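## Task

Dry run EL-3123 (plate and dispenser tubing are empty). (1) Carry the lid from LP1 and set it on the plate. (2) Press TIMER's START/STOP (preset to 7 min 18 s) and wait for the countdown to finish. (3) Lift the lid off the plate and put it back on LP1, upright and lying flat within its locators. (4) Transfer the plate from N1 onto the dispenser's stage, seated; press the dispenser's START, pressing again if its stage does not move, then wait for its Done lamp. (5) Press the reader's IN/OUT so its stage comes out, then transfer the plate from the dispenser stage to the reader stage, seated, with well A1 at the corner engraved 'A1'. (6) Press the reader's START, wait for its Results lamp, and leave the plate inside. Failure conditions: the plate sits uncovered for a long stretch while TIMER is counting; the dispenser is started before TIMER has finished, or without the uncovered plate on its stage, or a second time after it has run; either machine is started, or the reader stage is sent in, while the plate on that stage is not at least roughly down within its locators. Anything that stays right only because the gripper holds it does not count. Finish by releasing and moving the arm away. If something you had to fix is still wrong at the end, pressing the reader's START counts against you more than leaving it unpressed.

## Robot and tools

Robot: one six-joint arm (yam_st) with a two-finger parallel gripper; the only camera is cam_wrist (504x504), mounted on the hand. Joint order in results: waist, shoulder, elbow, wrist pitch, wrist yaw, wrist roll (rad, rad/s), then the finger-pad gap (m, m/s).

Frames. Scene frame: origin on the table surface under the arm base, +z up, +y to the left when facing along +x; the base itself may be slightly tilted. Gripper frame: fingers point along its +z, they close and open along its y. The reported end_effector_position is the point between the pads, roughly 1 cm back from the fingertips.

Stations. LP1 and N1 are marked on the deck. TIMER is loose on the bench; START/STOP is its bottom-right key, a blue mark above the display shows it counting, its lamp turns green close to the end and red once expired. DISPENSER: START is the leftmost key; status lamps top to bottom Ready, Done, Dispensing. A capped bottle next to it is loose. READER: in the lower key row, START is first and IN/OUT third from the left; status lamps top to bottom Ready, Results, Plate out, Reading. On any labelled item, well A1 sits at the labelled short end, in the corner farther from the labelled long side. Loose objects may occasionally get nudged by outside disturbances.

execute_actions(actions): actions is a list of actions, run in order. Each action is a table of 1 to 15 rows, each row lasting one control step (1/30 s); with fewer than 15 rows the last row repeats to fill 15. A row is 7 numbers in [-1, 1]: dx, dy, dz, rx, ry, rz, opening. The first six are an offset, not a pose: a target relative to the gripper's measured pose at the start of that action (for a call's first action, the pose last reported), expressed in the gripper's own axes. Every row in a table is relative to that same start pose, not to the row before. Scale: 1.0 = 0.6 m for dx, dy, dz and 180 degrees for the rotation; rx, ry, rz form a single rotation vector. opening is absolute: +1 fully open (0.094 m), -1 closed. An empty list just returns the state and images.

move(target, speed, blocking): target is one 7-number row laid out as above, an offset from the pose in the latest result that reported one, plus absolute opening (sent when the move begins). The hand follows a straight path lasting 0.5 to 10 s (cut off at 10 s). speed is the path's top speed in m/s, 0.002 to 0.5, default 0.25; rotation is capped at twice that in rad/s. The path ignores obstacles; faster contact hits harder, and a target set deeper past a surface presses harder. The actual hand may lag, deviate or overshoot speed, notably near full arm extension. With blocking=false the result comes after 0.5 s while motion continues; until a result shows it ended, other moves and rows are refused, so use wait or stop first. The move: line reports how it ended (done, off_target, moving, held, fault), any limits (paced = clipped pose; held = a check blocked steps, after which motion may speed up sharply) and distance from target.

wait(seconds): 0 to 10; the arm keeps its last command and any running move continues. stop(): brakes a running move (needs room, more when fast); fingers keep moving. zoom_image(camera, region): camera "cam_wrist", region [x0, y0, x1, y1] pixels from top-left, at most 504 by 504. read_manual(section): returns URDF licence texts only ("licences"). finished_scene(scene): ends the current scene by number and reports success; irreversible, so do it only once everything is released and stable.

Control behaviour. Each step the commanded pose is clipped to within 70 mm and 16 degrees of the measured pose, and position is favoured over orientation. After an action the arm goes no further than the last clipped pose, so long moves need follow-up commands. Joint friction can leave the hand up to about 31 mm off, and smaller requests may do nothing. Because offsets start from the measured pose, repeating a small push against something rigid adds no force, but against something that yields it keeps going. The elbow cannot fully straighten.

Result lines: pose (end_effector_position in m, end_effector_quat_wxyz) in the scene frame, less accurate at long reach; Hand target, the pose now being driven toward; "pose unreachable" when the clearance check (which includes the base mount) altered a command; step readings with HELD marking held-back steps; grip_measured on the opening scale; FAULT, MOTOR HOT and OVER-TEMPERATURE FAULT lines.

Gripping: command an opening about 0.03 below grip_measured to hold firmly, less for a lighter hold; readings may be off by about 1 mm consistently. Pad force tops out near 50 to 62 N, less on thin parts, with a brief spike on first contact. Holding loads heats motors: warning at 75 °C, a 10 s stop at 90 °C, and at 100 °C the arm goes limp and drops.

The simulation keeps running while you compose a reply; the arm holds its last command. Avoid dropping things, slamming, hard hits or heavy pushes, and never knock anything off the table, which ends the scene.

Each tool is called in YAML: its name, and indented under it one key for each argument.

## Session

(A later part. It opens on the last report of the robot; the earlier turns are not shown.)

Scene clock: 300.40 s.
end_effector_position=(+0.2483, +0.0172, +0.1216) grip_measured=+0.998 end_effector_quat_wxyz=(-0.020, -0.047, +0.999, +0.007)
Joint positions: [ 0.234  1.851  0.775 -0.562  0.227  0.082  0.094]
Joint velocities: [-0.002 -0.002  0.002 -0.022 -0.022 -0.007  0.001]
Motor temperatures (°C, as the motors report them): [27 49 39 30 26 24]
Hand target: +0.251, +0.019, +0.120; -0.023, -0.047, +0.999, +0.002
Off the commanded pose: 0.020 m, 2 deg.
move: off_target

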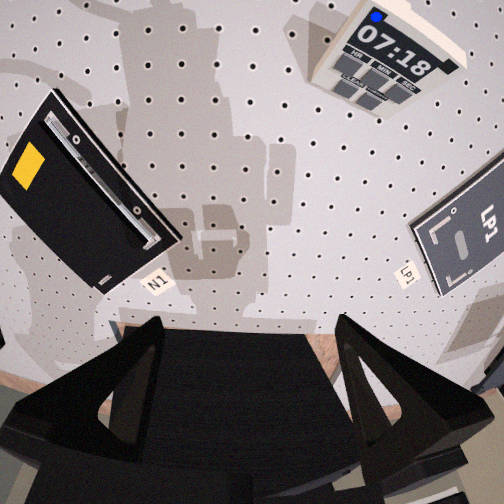

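Waiting for the timer.

wait:
  seconds: 10

wait:
  seconds: 10

wait:
  seconds: 10

wait:
  seconds: 10

wait:
  seconds: 10

wait:
  seconds: 10

wait:
  seconds: 10

wait:
  seconds: 10

wait:
  seconds: 10

wait:
  seconds: 10

wait:
  seconds: 10

wait:
  seconds: 10

wait:
  seconds: 10

wait:
  seconds: 10

wait:
  seconds: 10

wait:
  seconds: 10

wait:
  seconds: 10

wait:
  seconds: 10

wait:
  seconds: 10

Scene clock: 322.70 s.
end_effector_position=(+0.2483, +0.0171, +0.1216) grip_measured=+0.998 end_effector_quat_wxyz=(-0.020, -0.046, +0.999, +0.006)
Joint positions: [ 0.234  1.851  0.775 -0.562  0.227  0.085  0.094]
Joint velocities: [ 0.012 -0.007  0.002  0.022 -0.007 -0.051  0.   ]
Motor temperatures (°C, as the motors report them): [28 45 39 29 26 24]
Hand target: +0.251, +0.019, +0.120; -0.023, -0.047, +0.999, +0.002
Off the commanded pose: 0.020 m, 2 deg.
wait: 10.00 s; at rest from the start

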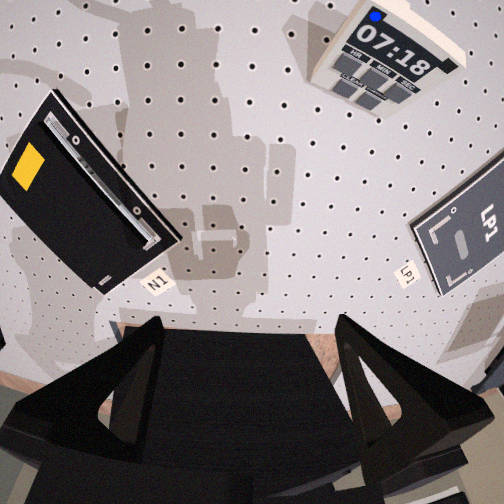

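Scene clock: 332.70 s.
end_effector_position=(+0.2483, +0.0171, +0.1216) grip_measured=+0.998 end_effector_quat_wxyz=(-0.020, -0.046, +0.999, +0.006)
Joint positions: [ 0.234  1.851  0.775 -0.562  0.227  0.085  0.094]
Joint velocities: [ 0.007  0.022 -0.012 -0.066  0.022  0.022  0.001]
Motor temperatures (°C, as the motors report them): [28 44 39 29 26 24]
Hand target: +0.251, +0.019, +0.120; -0.023, -0.047, +0.999, +0.002
Off the commanded pose: 0.020 m, 2 deg.
wait: 10.00 s; at rest by 0.17 s

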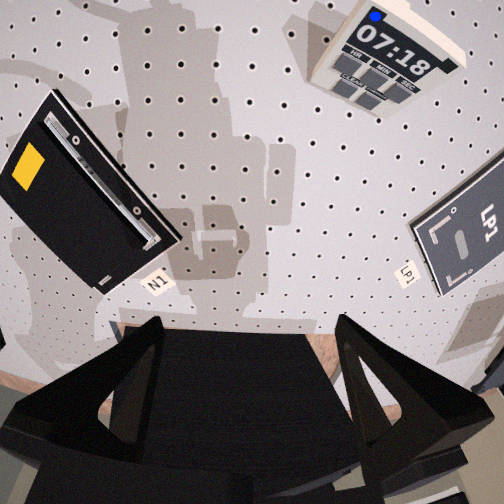

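Scene clock: 342.70 s.
end_effector_position=(+0.2483, +0.0171, +0.1216) grip_measured=+0.998 end_effector_quat_wxyz=(-0.020, -0.046, +0.999, +0.006)
Joint positions: [ 0.234  1.851  0.775 -0.562  0.227  0.085  0.094]
Joint velocities: [-0.007  0.017 -0.012  0.007 -0.022 -0.051 -0.   ]
Motor temperatures (°C, as the motors report them): [28 43 39 29 26 24]
Hand target: +0.251, +0.019, +0.120; -0.023, -0.047, +0.999, +0.002
Off the commanded pose: 0.020 m, 2 deg.
wait: 10.00 s; at rest by 0.17 s

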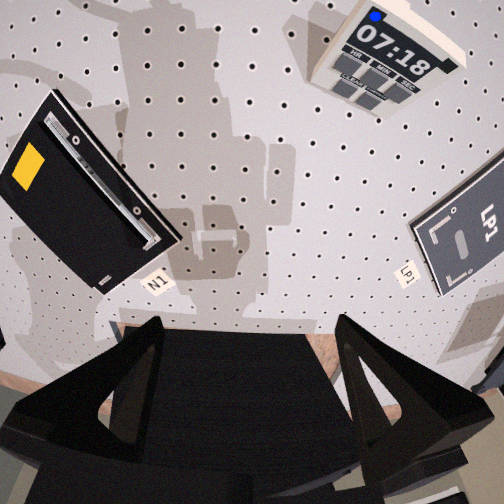

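Scene clock: 352.70 s.
end_effector_position=(+0.2483, +0.0171, +0.1216) grip_measured=+0.998 end_effector_quat_wxyz=(-0.020, -0.046, +0.999, +0.006)
Joint positions: [ 0.234  1.851  0.775 -0.562  0.227  0.085  0.094]
Joint velocities: [-0.002  0.002 -0.012  0.051 -0.081 -0.037 -0.   ]
Motor temperatures (°C, as the motors report them): [28 43 40 29 26 24]
Hand target: +0.251, +0.019, +0.120; -0.023, -0.047, +0.999, +0.002
Off the commanded pose: 0.020 m, 2 deg.
wait: 10.00 s; at rest by 0.17 s

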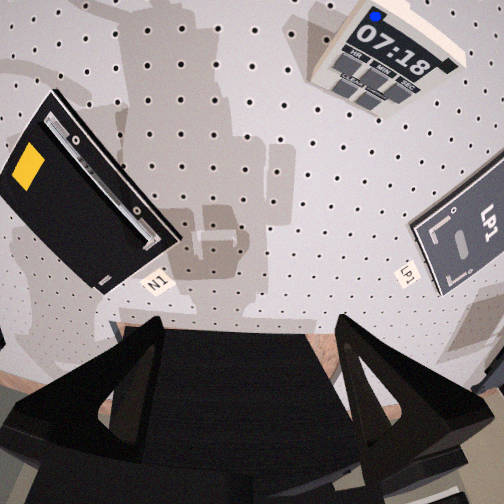

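Scene clock: 362.70 s.
end_effector_position=(+0.2483, +0.0171, +0.1216) grip_measured=+0.998 end_effector_quat_wxyz=(-0.020, -0.046, +0.999, +0.006)
Joint positions: [ 0.234  1.851  0.775 -0.562  0.227  0.085  0.094]
Joint velocities: [ 0.007  0.007  0.002  0.051  0.007 -0.081 -0.   ]
Motor temperatures (°C, as the motors report them): [28 42 40 29 26 24]
Hand target: +0.251, +0.019, +0.120; -0.023, -0.047, +0.999, +0.002
Off the commanded pose: 0.020 m, 2 deg.
wait: 10.00 s; at rest by 0.17 s

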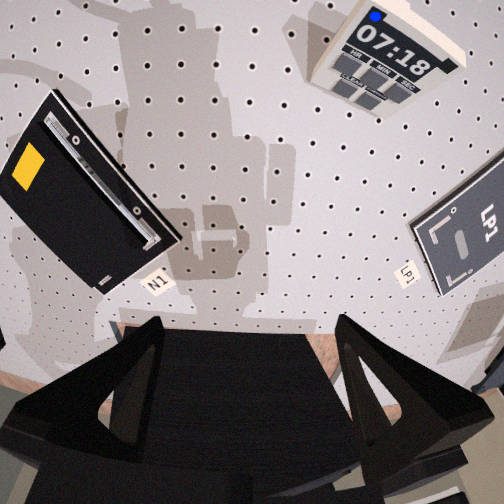

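Scene clock: 372.70 s.
end_effector_position=(+0.2483, +0.0171, +0.1216) grip_measured=+0.998 end_effector_quat_wxyz=(-0.020, -0.046, +0.999, +0.006)
Joint positions: [ 0.234  1.851  0.775 -0.562  0.227  0.085  0.094]
Joint velocities: [-0.007 -0.007 -0.002 -0.066  0.022  0.007  0.   ]
Motor temperatures (°C, as the motors report them): [28 42 40 28 26 24]
Hand target: +0.251, +0.019, +0.120; -0.023, -0.047, +0.999, +0.002
Off the commanded pose: 0.020 m, 2 deg.
wait: 10.00 s; at rest by 0.17 s

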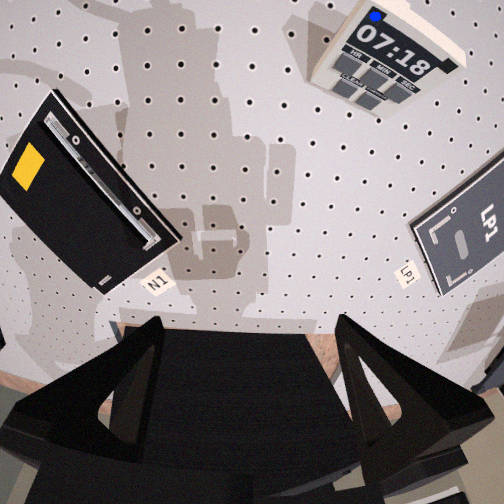

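Scene clock: 382.70 s.
end_effector_position=(+0.2483, +0.0171, +0.1216) grip_measured=+0.998 end_effector_quat_wxyz=(-0.020, -0.046, +0.999, +0.006)
Joint positions: [ 0.234  1.851  0.775 -0.562  0.227  0.085  0.094]
Joint velocities: [ 0.022 -0.017  0.007  0.11  -0.022 -0.007 -0.   ]
Motor temperatures (°C, as the motors report them): [28 41 40 28 26 24]
Hand target: +0.251, +0.019, +0.120; -0.023, -0.047, +0.999, +0.002
Off the commanded pose: 0.020 m, 2 deg.
wait: 10.00 s; at rest by 0.17 s

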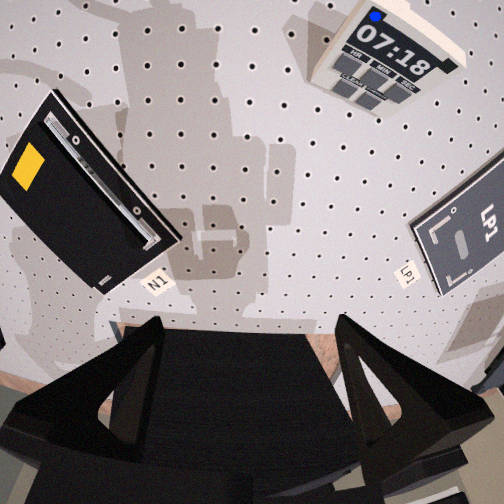

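Scene clock: 392.70 s.
end_effector_position=(+0.2483, +0.0171, +0.1216) grip_measured=+0.998 end_effector_quat_wxyz=(-0.020, -0.046, +0.999, +0.006)
Joint positions: [ 0.234  1.851  0.775 -0.562  0.227  0.085  0.094]
Joint velocities: [ 0.017  0.037 -0.002 -0.066  0.007 -0.037  0.001]
Motor temperatures (°C, as the motors report them): [28 41 40 28 26 24]
Hand target: +0.251, +0.019, +0.120; -0.023, -0.047, +0.999, +0.002
Off the commanded pose: 0.020 m, 2 deg.
wait: 10.00 s; at rest by 0.17 s

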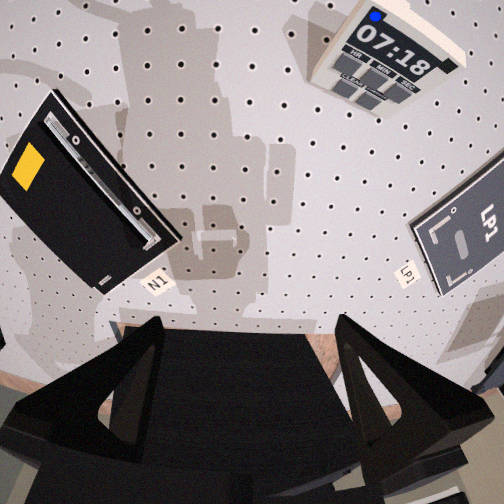

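Scene clock: 402.70 s.
end_effector_position=(+0.2483, +0.0171, +0.1216) grip_measured=+0.998 end_effector_quat_wxyz=(-0.020, -0.046, +0.999, +0.006)
Joint positions: [ 0.234  1.851  0.775 -0.562  0.227  0.085  0.094]
Joint velocities: [ 0.007 -0.017  0.017  0.037  0.022  0.022 -0.   ]
Motor temperatures (°C, as the motors report them): [28 41 40 28 26 24]
Hand target: +0.251, +0.019, +0.120; -0.023, -0.047, +0.999, +0.002
Off the commanded pose: 0.020 m, 2 deg.
wait: 10.00 s; at rest by 0.17 s

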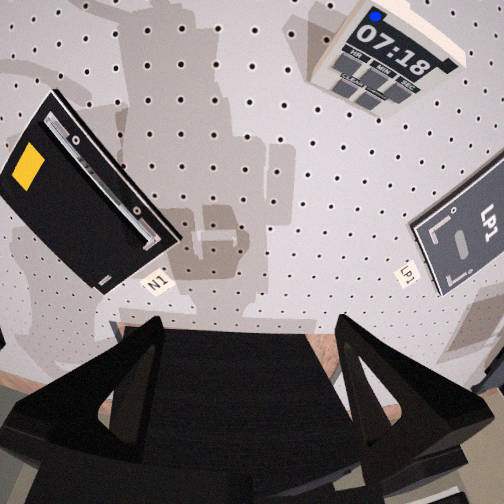

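Scene clock: 412.70 s.
end_effector_position=(+0.2483, +0.0171, +0.1216) grip_measured=+0.998 end_effector_quat_wxyz=(-0.020, -0.046, +0.999, +0.006)
Joint positions: [ 0.234  1.851  0.775 -0.562  0.227  0.085  0.094]
Joint velocities: [-0.007 -0.017 -0.017  0.007  0.007 -0.081  0.001]
Motor temperatures (°C, as the motors report them): [28 41 40 28 26 24]
Hand target: +0.251, +0.019, +0.120; -0.023, -0.047, +0.999, +0.002
Off the commanded pose: 0.020 m, 2 deg.
wait: 10.00 s; at rest by 0.17 s

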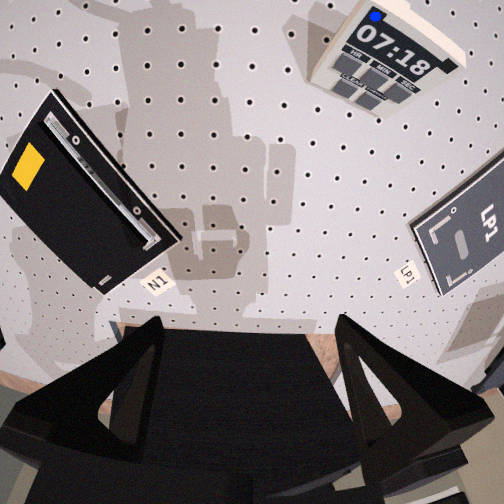

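Scene clock: 422.70 s.
end_effector_position=(+0.2483, +0.0171, +0.1216) grip_measured=+0.998 end_effector_quat_wxyz=(-0.020, -0.046, +0.999, +0.006)
Joint positions: [ 0.234  1.851  0.775 -0.562  0.227  0.085  0.094]
Joint velocities: [-0.002 -0.017  0.002  0.007 -0.037 -0.066  0.   ]
Motor temperatures (°C, as the motors report them): [28 40 40 28 26 24]
Hand target: +0.251, +0.019, +0.120; -0.023, -0.047, +0.999, +0.002
Off the commanded pose: 0.020 m, 2 deg.
wait: 10.00 s; at rest by 0.17 s

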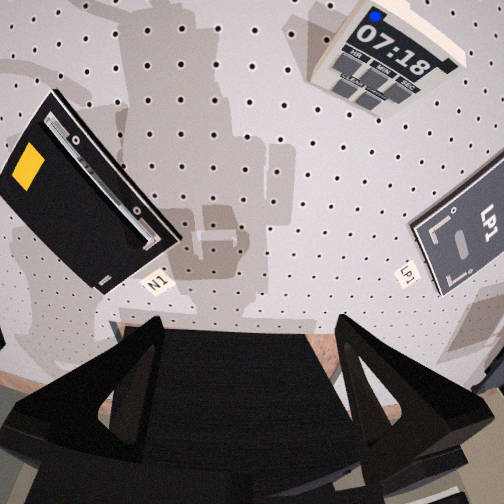

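Scene clock: 432.70 s.
end_effector_position=(+0.2483, +0.0171, +0.1216) grip_measured=+0.998 end_effector_quat_wxyz=(-0.020, -0.046, +0.999, +0.006)
Joint positions: [ 0.234  1.851  0.775 -0.562  0.227  0.085  0.094]
Joint velocities: [-0.012 -0.002 -0.012 -0.037  0.007 -0.007 -0.001]
Motor temperatures (°C, as the motors report them): [28 40 40 28 26 24]
Hand target: +0.251, +0.019, +0.120; -0.023, -0.047, +0.999, +0.002
Off the commanded pose: 0.020 m, 2 deg.
wait: 10.00 s; at rest by 0.17 s

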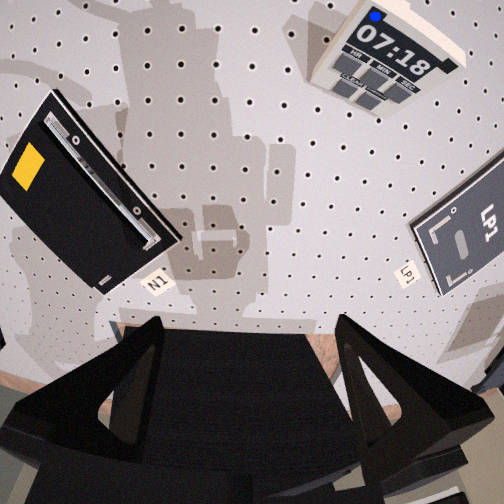

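Scene clock: 442.70 s.
end_effector_position=(+0.2483, +0.0171, +0.1216) grip_measured=+0.998 end_effector_quat_wxyz=(-0.020, -0.046, +0.999, +0.006)
Joint positions: [ 0.234  1.851  0.775 -0.562  0.227  0.085  0.094]
Joint velocities: [ 0.002  0.012 -0.012 -0.066 -0.007  0.022  0.   ]
Motor temperatures (°C, as the motors report them): [28 40 40 28 26 24]
Hand target: +0.251, +0.019, +0.120; -0.023, -0.047, +0.999, +0.002
Off the commanded pose: 0.020 m, 2 deg.
wait: 10.00 s; at rest by 0.17 s

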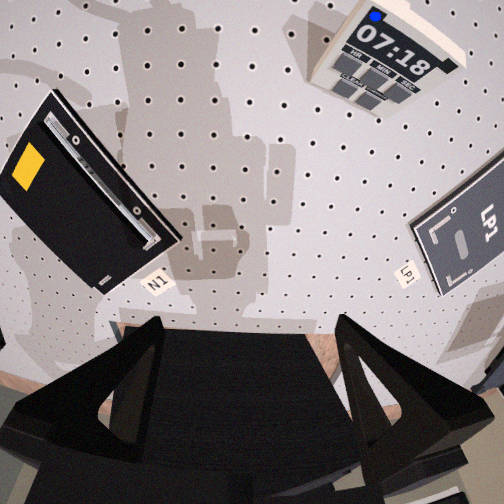

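Scene clock: 452.70 s.
end_effector_position=(+0.2483, +0.0171, +0.1216) grip_measured=+0.998 end_effector_quat_wxyz=(-0.020, -0.046, +0.999, +0.006)
Joint positions: [ 0.234  1.851  0.775 -0.562  0.227  0.085  0.094]
Joint velocities: [ 0.007 -0.022 -0.012 -0.081  0.022 -0.007  0.001]
Motor temperatures (°C, as the motors report them): [28 40 40 28 26 24]
Hand target: +0.251, +0.019, +0.120; -0.023, -0.047, +0.999, +0.002
Off the commanded pose: 0.020 m, 2 deg.
wait: 10.00 s; at rest by 0.17 s

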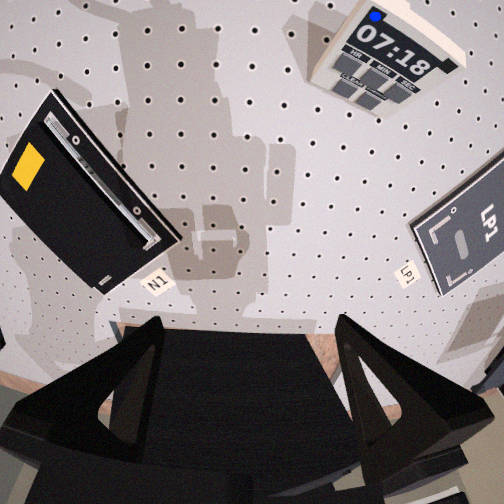

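Scene clock: 462.70 s.
end_effector_position=(+0.2483, +0.0171, +0.1216) grip_measured=+0.998 end_effector_quat_wxyz=(-0.020, -0.046, +0.999, +0.006)
Joint positions: [ 0.234  1.851  0.775 -0.562  0.227  0.085  0.094]
Joint velocities: [-0.002 -0.002 -0.007 -0.022 -0.007 -0.051 -0.   ]
Motor temperatures (°C, as the motors report them): [28 40 40 28 26 24]
Hand target: +0.251, +0.019, +0.120; -0.023, -0.047, +0.999, +0.002
Off the commanded pose: 0.020 m, 2 deg.
wait: 10.00 s; at rest by 0.17 s

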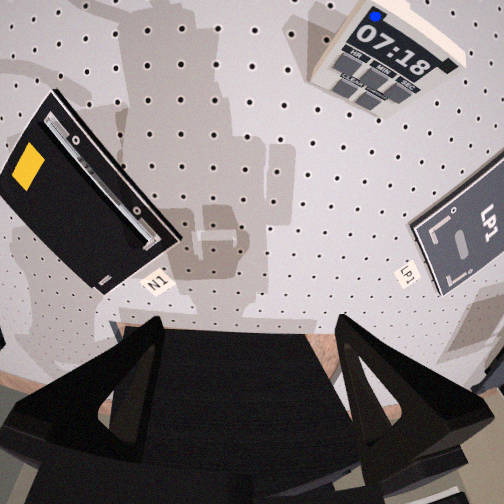

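Scene clock: 472.70 s.
end_effector_position=(+0.2483, +0.0171, +0.1216) grip_measured=+0.998 end_effector_quat_wxyz=(-0.020, -0.046, +0.999, +0.006)
Joint positions: [ 0.234  1.851  0.775 -0.562  0.227  0.085  0.094]
Joint velocities: [ 0.002 -0.007  0.012 -0.022  0.022  0.081 -0.001]
Motor temperatures (°C, as the motors report them): [28 40 40 28 26 24]
Hand target: +0.251, +0.019, +0.120; -0.023, -0.047, +0.999, +0.002
Off the commanded pose: 0.020 m, 2 deg.
wait: 10.00 s; at rest by 0.17 s

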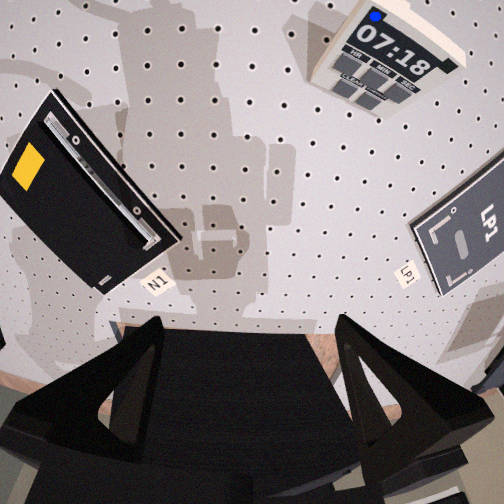

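Scene clock: 482.70 s.
end_effector_position=(+0.2483, +0.0171, +0.1216) grip_measured=+0.998 end_effector_quat_wxyz=(-0.020, -0.046, +0.999, +0.006)
Joint positions: [ 0.234  1.851  0.775 -0.562  0.227  0.085  0.094]
Joint velocities: [-0.022 -0.007 -0.012 -0.081 -0.11   0.037  0.   ]
Motor temperatures (°C, as the motors report them): [28 39 40 28 26 24]
Hand target: +0.251, +0.019, +0.120; -0.023, -0.047, +0.999, +0.002
Off the commanded pose: 0.020 m, 2 deg.
wait: 10.00 s; at rest by 0.17 s

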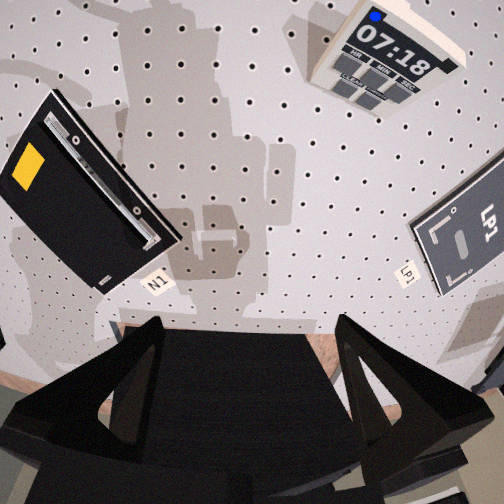

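Scene clock: 492.70 s.
end_effector_position=(+0.2483, +0.0171, +0.1216) grip_measured=+0.998 end_effector_quat_wxyz=(-0.020, -0.046, +0.999, +0.006)
Joint positions: [ 0.234  1.851  0.775 -0.562  0.227  0.085  0.094]
Joint velocities: [ 0.007  0.002  0.017 -0.022 -0.007 -0.037  0.001]
Motor temperatures (°C, as the motors report them): [28 39 40 28 26 24]
Hand target: +0.251, +0.019, +0.120; -0.023, -0.047, +0.999, +0.002
Off the commanded pose: 0.020 m, 2 deg.
wait: 10.00 s; at rest by 0.17 s

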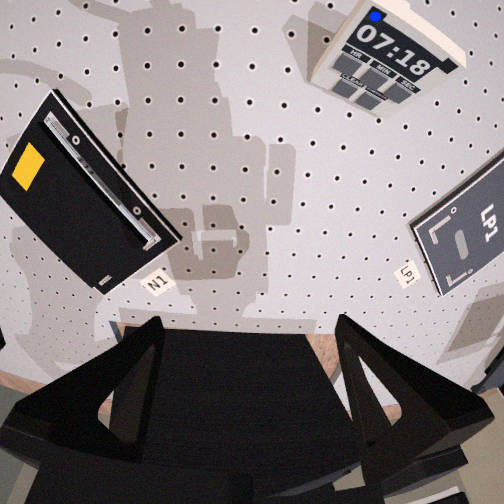

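Scene clock: 502.70 s.
end_effector_position=(+0.2483, +0.0171, +0.1216) grip_measured=+0.998 end_effector_quat_wxyz=(-0.020, -0.046, +0.999, +0.006)
Joint positions: [ 0.234  1.851  0.775 -0.562  0.227  0.085  0.094]
Joint velocities: [-0.012 -0.002  0.012  0.022  0.051  0.022 -0.   ]
Motor temperatures (°C, as the motors report them): [28 39 40 28 26 24]
Hand target: +0.251, +0.019, +0.120; -0.023, -0.047, +0.999, +0.002
Off the commanded pose: 0.020 m, 2 deg.
wait: 10.00 s; at rest by 0.17 s

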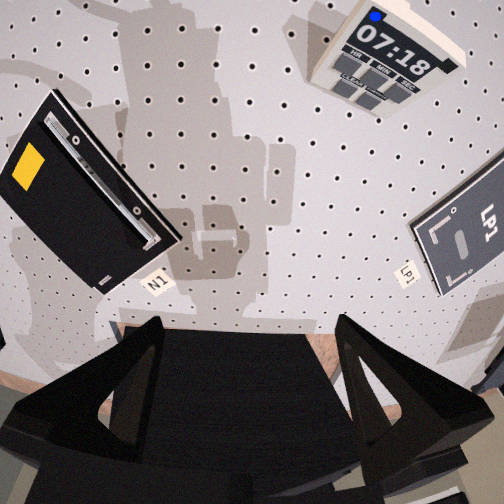

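The timer started at about 256.5 s and ends at about 695 s. Lid grasp on N1 is (0.2703, 0.172, 0.041) at 220°, and the dispenser stage is at about (0.137, −0.371) at 194°.

wait:
  seconds: 10

wait:
  seconds: 10

wait:
  seconds: 10

wait:
  seconds: 10

wait:
  seconds: 10

wait:
  seconds: 10

wait:
  seconds: 10

wait:
  seconds: 10

wait:
  seconds: 10

wait:
  seconds: 10

wait:
  seconds: 10

wait:
  seconds: 10

wait:
  seconds: 10

wait:
  seconds: 10

wait:
  seconds: 10

wait:
  seconds: 10

wait:
  seconds: 10

wait:
  seconds: 10

Scene clock: 523.23 s.
end_effector_position=(+0.2483, +0.0171, +0.1216) grip_measured=+0.998 end_effector_quat_wxyz=(-0.020, -0.046, +0.999, +0.006)
Joint positions: [ 0.234  1.851  0.775 -0.562  0.227  0.085  0.094]
Joint velocities: [-0.007  0.002 -0.002 -0.022 -0.066  0.022 -0.001]
Motor temperatures (°C, as the motors report them): [28 39 40 27 26 24]
Hand target: +0.251, +0.019, +0.120; -0.023, -0.047, +0.999, +0.002
Off the commanded pose: 0.020 m, 2 deg.
wait: 10.00 s; at rest from the start

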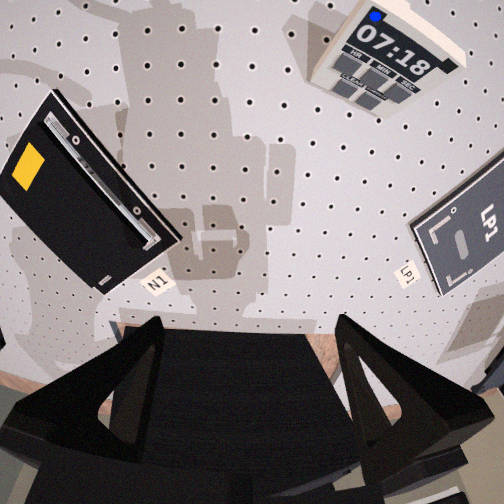

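Scene clock: 533.23 s.
end_effector_position=(+0.2483, +0.0171, +0.1216) grip_measured=+0.998 end_effector_quat_wxyz=(-0.020, -0.046, +0.999, +0.006)
Joint positions: [ 0.234  1.851  0.775 -0.562  0.227  0.085  0.094]
Joint velocities: [-0.012  0.007 -0.007 -0.037 -0.022 -0.007  0.   ]
Motor temperatures (°C, as the motors report them): [28 39 40 27 26 24]
Hand target: +0.251, +0.019, +0.120; -0.023, -0.047, +0.999, +0.002
Off the commanded pose: 0.020 m, 2 deg.
wait: 10.00 s; at rest by 0.17 s

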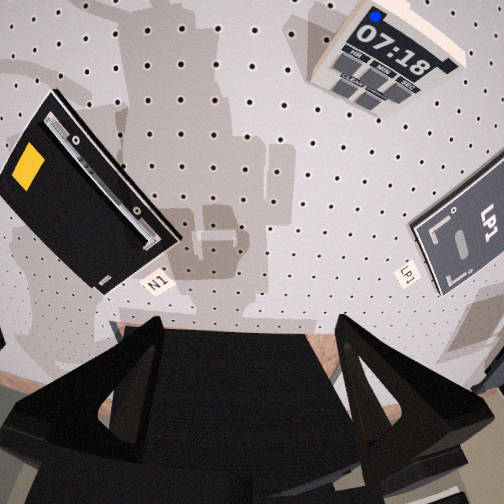

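Scene clock: 543.23 s.
end_effector_position=(+0.2483, +0.0171, +0.1216) grip_measured=+0.998 end_effector_quat_wxyz=(-0.020, -0.046, +0.999, +0.006)
Joint positions: [ 0.234  1.851  0.775 -0.562  0.227  0.085  0.094]
Joint velocities: [ 0.002  0.002 -0.007 -0.11  -0.125 -0.022  0.001]
Motor temperatures (°C, as the motors report them): [28 39 40 27 26 24]
Hand target: +0.251, +0.019, +0.120; -0.023, -0.047, +0.999, +0.002
Off the commanded pose: 0.020 m, 2 deg.
wait: 10.00 s; at rest by 0.17 s

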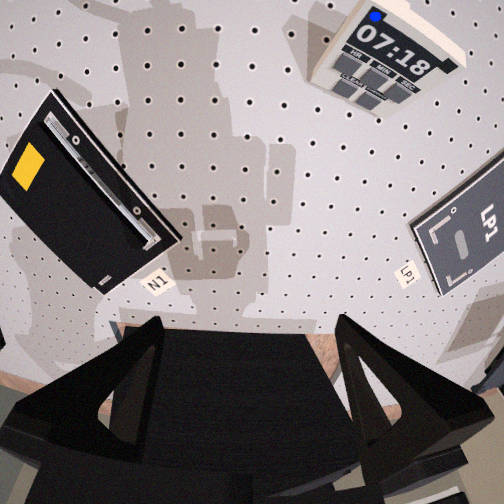

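Scene clock: 553.23 s.
end_effector_position=(+0.2483, +0.0171, +0.1216) grip_measured=+0.998 end_effector_quat_wxyz=(-0.020, -0.046, +0.999, +0.006)
Joint positions: [ 0.234  1.851  0.775 -0.562  0.227  0.085  0.094]
Joint velocities: [-0.007  0.017  0.007  0.037  0.051 -0.007  0.   ]
Motor temperatures (°C, as the motors report them): [28 39 41 27 26 24]
Hand target: +0.251, +0.019, +0.120; -0.023, -0.047, +0.999, +0.002
Off the commanded pose: 0.020 m, 2 deg.
wait: 10.00 s; at rest by 0.17 s

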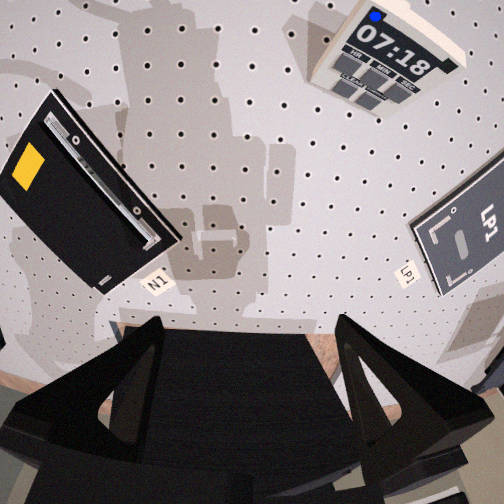

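Scene clock: 563.23 s.
end_effector_position=(+0.2483, +0.0171, +0.1216) grip_measured=+0.998 end_effector_quat_wxyz=(-0.020, -0.046, +0.999, +0.006)
Joint positions: [ 0.234  1.851  0.775 -0.562  0.227  0.085  0.094]
Joint velocities: [ 0.017  0.012  0.007 -0.037  0.037 -0.095  0.002]
Motor temperatures (°C, as the motors report them): [28 39 41 27 26 24]
Hand target: +0.251, +0.019, +0.120; -0.023, -0.047, +0.999, +0.002
Off the commanded pose: 0.020 m, 2 deg.
wait: 10.00 s; at rest by 0.17 s

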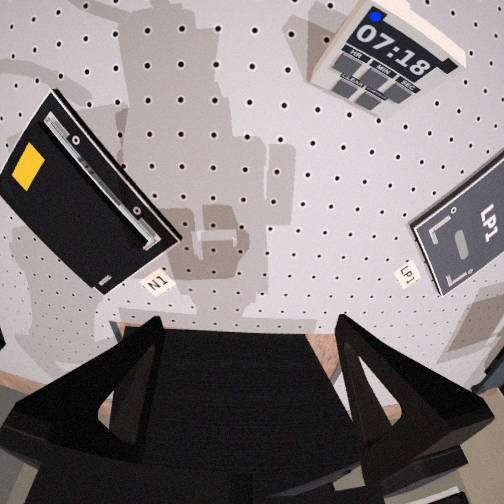

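Scene clock: 573.23 s.
end_effector_position=(+0.2483, +0.0171, +0.1216) grip_measured=+0.998 end_effector_quat_wxyz=(-0.020, -0.046, +0.999, +0.006)
Joint positions: [ 0.234  1.851  0.775 -0.562  0.227  0.085  0.094]
Joint velocities: [-0.002  0.012 -0.027 -0.007  0.022 -0.037  0.   ]
Motor temperatures (°C, as the motors report them): [28 39 41 27 26 24]
Hand target: +0.251, +0.019, +0.120; -0.023, -0.047, +0.999, +0.002
Off the commanded pose: 0.020 m, 2 deg.
wait: 10.00 s; at rest by 0.17 s

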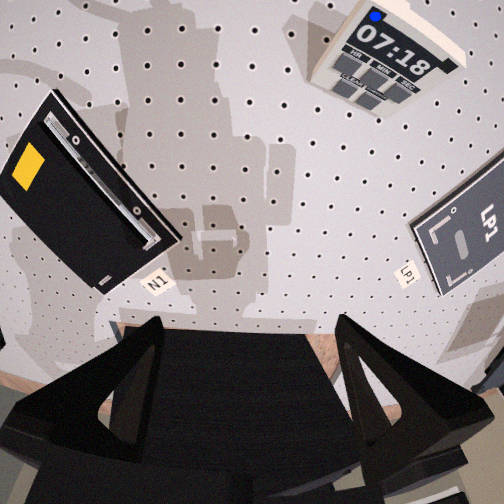

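Scene clock: 583.23 s.
end_effector_position=(+0.2483, +0.0171, +0.1216) grip_measured=+0.998 end_effector_quat_wxyz=(-0.020, -0.046, +0.999, +0.006)
Joint positions: [ 0.234  1.851  0.775 -0.562  0.227  0.085  0.094]
Joint velocities: [ 0.007  0.002  0.002 -0.007  0.022 -0.007 -0.   ]
Motor temperatures (°C, as the motors report them): [28 39 41 27 26 24]
Hand target: +0.251, +0.019, +0.120; -0.023, -0.047, +0.999, +0.002
Off the commanded pose: 0.020 m, 2 deg.
wait: 10.00 s; at rest by 0.17 s

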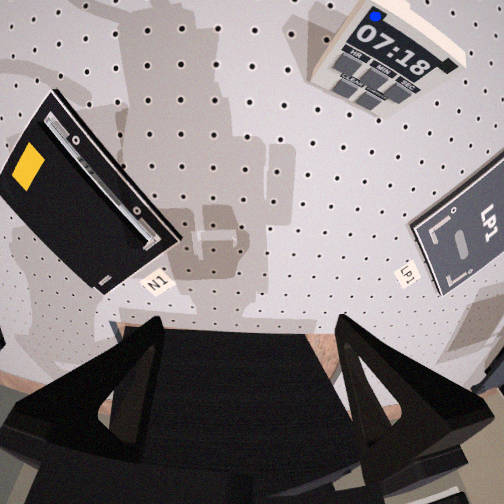

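Scene clock: 593.23 s.
end_effector_position=(+0.2483, +0.0171, +0.1216) grip_measured=+0.998 end_effector_quat_wxyz=(-0.020, -0.046, +0.999, +0.006)
Joint positions: [ 0.234  1.851  0.775 -0.562  0.227  0.085  0.094]
Joint velocities: [-0.022 -0.007  0.007  0.007  0.022  0.007 -0.   ]
Motor temperatures (°C, as the motors report them): [28 38 41 27 26 24]
Hand target: +0.251, +0.019, +0.120; -0.023, -0.047, +0.999, +0.002
Off the commanded pose: 0.020 m, 2 deg.
wait: 10.00 s; at rest by 0.17 s

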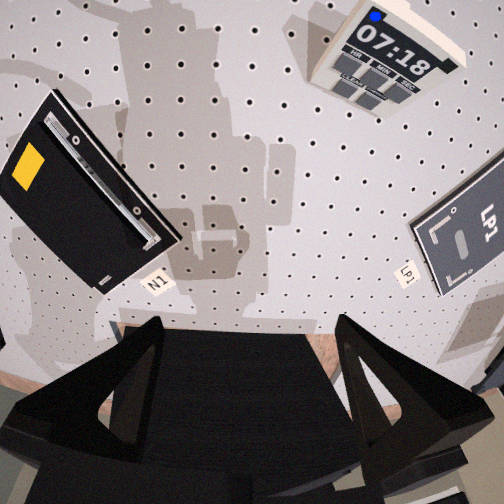

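Scene clock: 603.23 s.
end_effector_position=(+0.2483, +0.0171, +0.1216) grip_measured=+0.998 end_effector_quat_wxyz=(-0.020, -0.046, +0.999, +0.006)
Joint positions: [ 0.234  1.851  0.775 -0.562  0.227  0.085  0.094]
Joint velocities: [-0.022 -0.002  0.002 -0.007  0.051  0.007 -0.   ]
Motor temperatures (°C, as the motors report them): [28 38 41 27 26 24]
Hand target: +0.251, +0.019, +0.120; -0.023, -0.047, +0.999, +0.002
Off the commanded pose: 0.020 m, 2 deg.
wait: 10.00 s; at rest by 0.17 s

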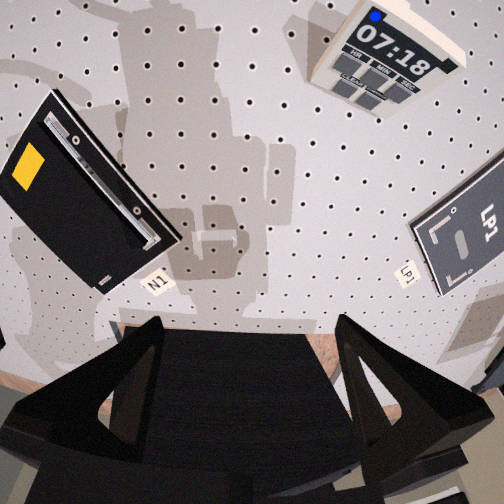

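Scene clock: 613.23 s.
end_effector_position=(+0.2483, +0.0171, +0.1216) grip_measured=+0.998 end_effector_quat_wxyz=(-0.020, -0.046, +0.999, +0.006)
Joint positions: [ 0.234  1.851  0.775 -0.562  0.227  0.085  0.094]
Joint velocities: [ 0.012  0.007 -0.007 -0.022 -0.081 -0.051 -0.001]
Motor temperatures (°C, as the motors report them): [28 38 41 27 26 24]
Hand target: +0.251, +0.019, +0.120; -0.023, -0.047, +0.999, +0.002
Off the commanded pose: 0.020 m, 2 deg.
wait: 10.00 s; at rest by 0.17 s

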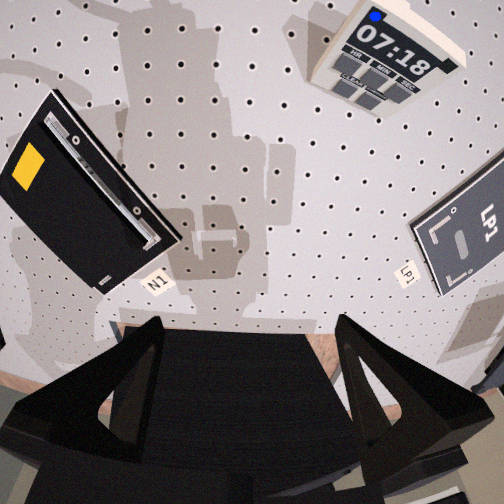

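Scene clock: 623.23 s.
end_effector_position=(+0.2483, +0.0171, +0.1216) grip_measured=+0.998 end_effector_quat_wxyz=(-0.020, -0.046, +0.999, +0.006)
Joint positions: [ 0.234  1.851  0.775 -0.562  0.227  0.085  0.094]
Joint velocities: [ 0.012 -0.007  0.007  0.022  0.022  0.037 -0.001]
Motor temperatures (°C, as the motors report them): [28 38 41 27 26 24]
Hand target: +0.251, +0.019, +0.120; -0.023, -0.047, +0.999, +0.002
Off the commanded pose: 0.020 m, 2 deg.
wait: 10.00 s; at rest by 0.17 s

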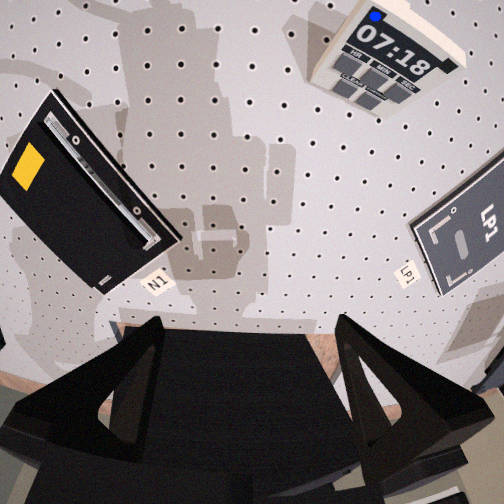

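Scene clock: 633.23 s.
end_effector_position=(+0.2483, +0.0171, +0.1216) grip_measured=+0.998 end_effector_quat_wxyz=(-0.020, -0.046, +0.999, +0.006)
Joint positions: [ 0.234  1.851  0.775 -0.562  0.227  0.085  0.094]
Joint velocities: [-0.012 -0.012 -0.012 -0.037  0.022  0.007 -0.   ]
Motor temperatures (°C, as the motors report them): [28 38 41 27 26 24]
Hand target: +0.251, +0.019, +0.120; -0.023, -0.047, +0.999, +0.002
Off the commanded pose: 0.020 m, 2 deg.
wait: 10.00 s; at rest by 0.17 s

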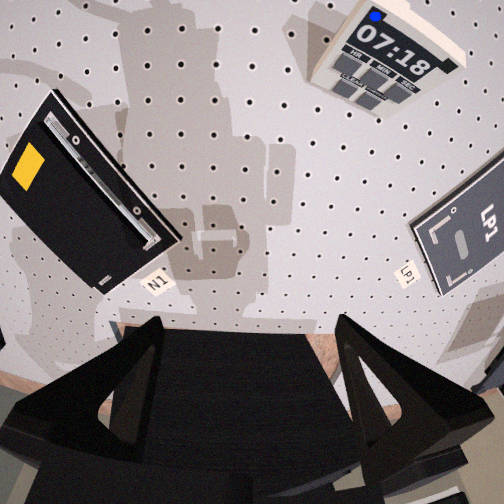

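Scene clock: 643.23 s.
end_effector_position=(+0.2483, +0.0171, +0.1216) grip_measured=+0.998 end_effector_quat_wxyz=(-0.020, -0.046, +0.999, +0.006)
Joint positions: [ 0.234  1.851  0.775 -0.562  0.227  0.085  0.094]
Joint velocities: [-0.017 -0.012  0.017 -0.037  0.007 -0.037 -0.001]
Motor temperatures (°C, as the motors report them): [28 38 41 27 26 24]
Hand target: +0.251, +0.019, +0.120; -0.023, -0.047, +0.999, +0.002
Off the commanded pose: 0.020 m, 2 deg.
wait: 10.00 s; at rest by 0.17 s

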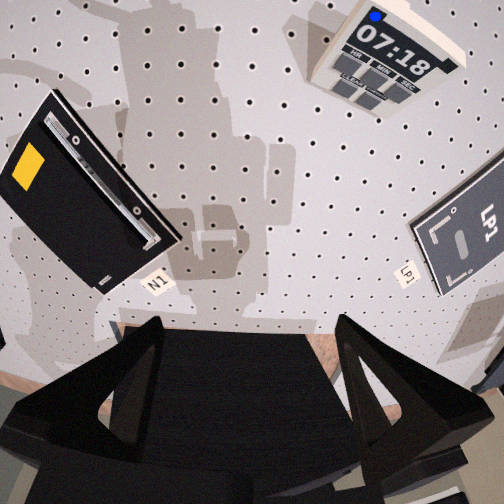

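Scene clock: 653.23 s.
end_effector_position=(+0.2483, +0.0171, +0.1216) grip_measured=+0.998 end_effector_quat_wxyz=(-0.020, -0.046, +0.999, +0.006)
Joint positions: [ 0.234  1.851  0.775 -0.562  0.227  0.085  0.094]
Joint velocities: [ 0.022 -0.002 -0.007  0.022  0.095 -0.081 -0.001]
Motor temperatures (°C, as the motors report them): [28 38 41 27 26 24]
Hand target: +0.251, +0.019, +0.120; -0.023, -0.047, +0.999, +0.002
Off the commanded pose: 0.020 m, 2 deg.
wait: 10.00 s; at rest by 0.17 s

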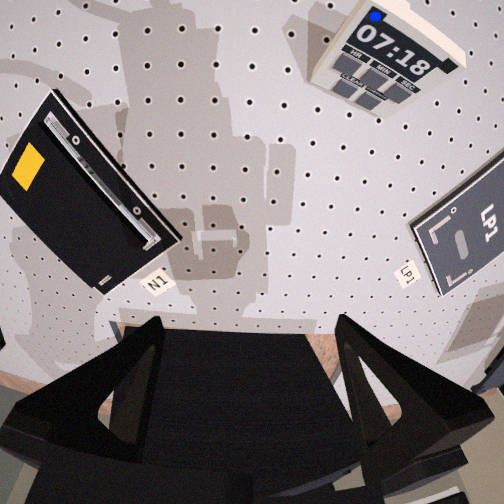

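Scene clock: 663.23 s.
end_effector_position=(+0.2483, +0.0171, +0.1216) grip_measured=+0.998 end_effector_quat_wxyz=(-0.020, -0.046, +0.999, +0.006)
Joint positions: [ 0.234  1.851  0.775 -0.562  0.227  0.085  0.094]
Joint velocities: [-0.012 -0.017 -0.022  0.081  0.022 -0.081 -0.001]
Motor temperatures (°C, as the motors report them): [28 38 41 27 26 24]
Hand target: +0.251, +0.019, +0.120; -0.023, -0.047, +0.999, +0.002
Off the commanded pose: 0.020 m, 2 deg.
wait: 10.00 s; at rest by 0.17 s

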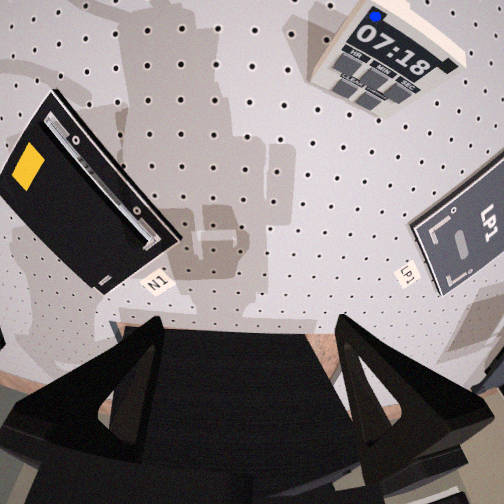

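Scene clock: 673.23 s.
end_effector_position=(+0.2483, +0.0171, +0.1216) grip_measured=+0.998 end_effector_quat_wxyz=(-0.020, -0.046, +0.999, +0.006)
Joint positions: [ 0.234  1.851  0.775 -0.562  0.227  0.085  0.094]
Joint velocities: [-0.012  0.007 -0.007 -0.007 -0.051  0.007 -0.001]
Motor temperatures (°C, as the motors report them): [28 38 41 27 26 24]
Hand target: +0.251, +0.019, +0.120; -0.023, -0.047, +0.999, +0.002
Off the commanded pose: 0.020 m, 2 deg.
wait: 10.00 s; at rest by 0.17 s

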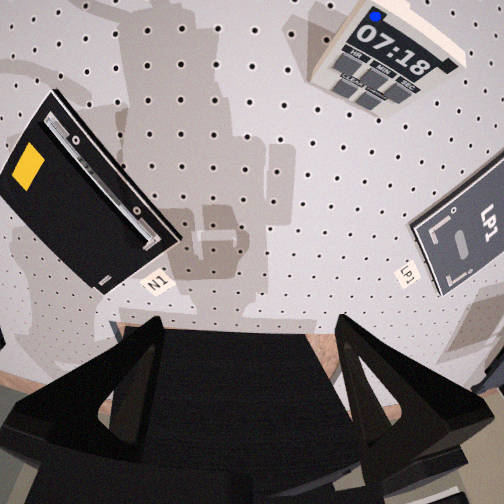

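Scene clock: 683.23 s.
end_effector_position=(+0.2483, +0.0171, +0.1216) grip_measured=+0.998 end_effector_quat_wxyz=(-0.020, -0.046, +0.999, +0.006)
Joint positions: [ 0.234  1.851  0.775 -0.562  0.227  0.085  0.094]
Joint velocities: [-0.002  0.002  0.002 -0.022  0.081 -0.051 -0.001]
Motor temperatures (°C, as the motors report them): [28 38 41 27 26 24]
Hand target: +0.251, +0.019, +0.120; -0.023, -0.047, +0.999, +0.002
Off the commanded pose: 0.020 m, 2 deg.
wait: 10.00 s; at rest by 0.17 s

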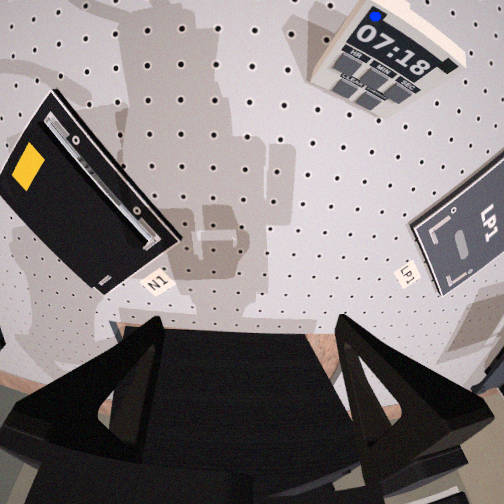

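Scene clock: 693.23 s.
end_effector_position=(+0.2483, +0.0171, +0.1216) grip_measured=+0.998 end_effector_quat_wxyz=(-0.020, -0.046, +0.999, +0.006)
Joint positions: [ 0.234  1.851  0.775 -0.562  0.227  0.085  0.094]
Joint velocities: [ 0.007 -0.012 -0.002  0.037 -0.037 -0.081 -0.001]
Motor temperatures (°C, as the motors report them): [28 38 41 27 26 24]
Hand target: +0.251, +0.019, +0.120; -0.023, -0.047, +0.999, +0.002
Off the commanded pose: 0.020 m, 2 deg.
wait: 10.00 s; at rest by 0.17 s

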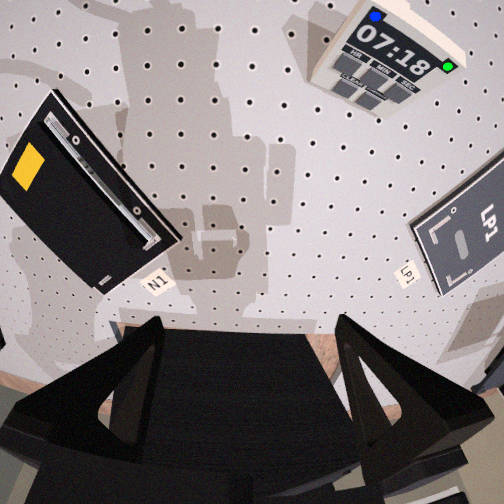

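wait:
  seconds: 2

move:
  target: [-0.07,0.258,0.09,0,-0.013,-0.195,1]

Scene clock: 700.13 s.
end_effector_position=(+0.2483, +0.0171, +0.1216) grip_measured=+0.998 end_effector_quat_wxyz=(-0.020, -0.046, +0.999, +0.006)
Joint positions: [ 0.234  1.851  0.775 -0.562  0.227  0.085  0.094]
Joint velocities: [ 0.012 -0.017  0.007 -0.022  0.022 -0.037  0.002]
Motor temperatures (°C, as the motors report them): [28 38 41 27 26 24]
Hand target: +0.251, +0.019, +0.120; -0.023, -0.047, +0.999, +0.002
Off the commanded pose: 0.020 m, 2 deg.
wait: 2.00 s; at rest from the start

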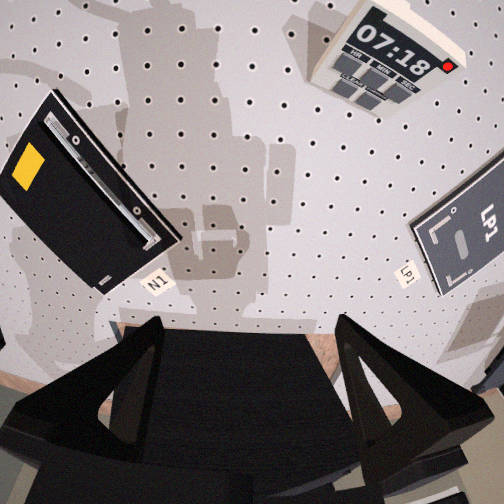

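Scene clock: 701.80 s.
end_effector_position=(+0.2742, +0.1636, +0.0693) grip_measured=+0.998 end_effector_quat_wxyz=(-0.003, -0.336, +0.942, +0.003)
Joint positions: [ 0.63   2.318  1.068 -0.445  0.208 -0.111  0.094]
Joint velocities: [ 0.007  0.007  0.007  0.066  0.022 -0.051  0.   ]
Motor temperatures (°C, as the motors report them): [28 38 41 27 26 24]
Hand target: +0.276, +0.170, +0.067; -0.001, -0.345, +0.939, +0.006
Off the commanded pose: 0.012 m, 2 deg.
move: off_target

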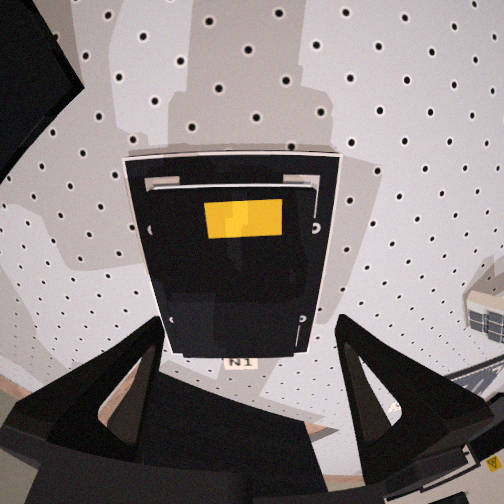

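move:
  target: [-0.004,0.02,0.056,0,0,-0.006,1]
  speed: 0.04

Scene clock: 705.73 s.
end_effector_position=(+0.2699, +0.1685, +0.0400) grip_measured=+0.998 end_effector_quat_wxyz=(-0.005, -0.338, +0.941, +0.003)
Joint positions: [ 0.63   2.414  1.068 -0.355  0.208 -0.113  0.094]
Joint velocities: [-0.032  0.007 -0.012 -0.037  0.051 -0.125  0.001]
Motor temperatures (°C, as the motors report them): [28 38 41 27 26 24]
Hand target: +0.269, +0.174, +0.036; -0.003, -0.345, +0.939, +0.003
Off the commanded pose: 0.008 m, 1 deg.
move: done

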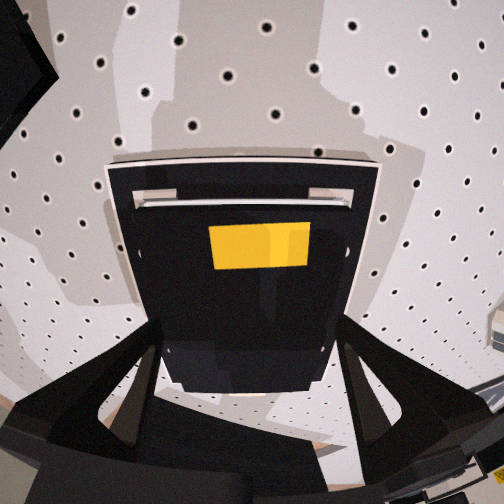

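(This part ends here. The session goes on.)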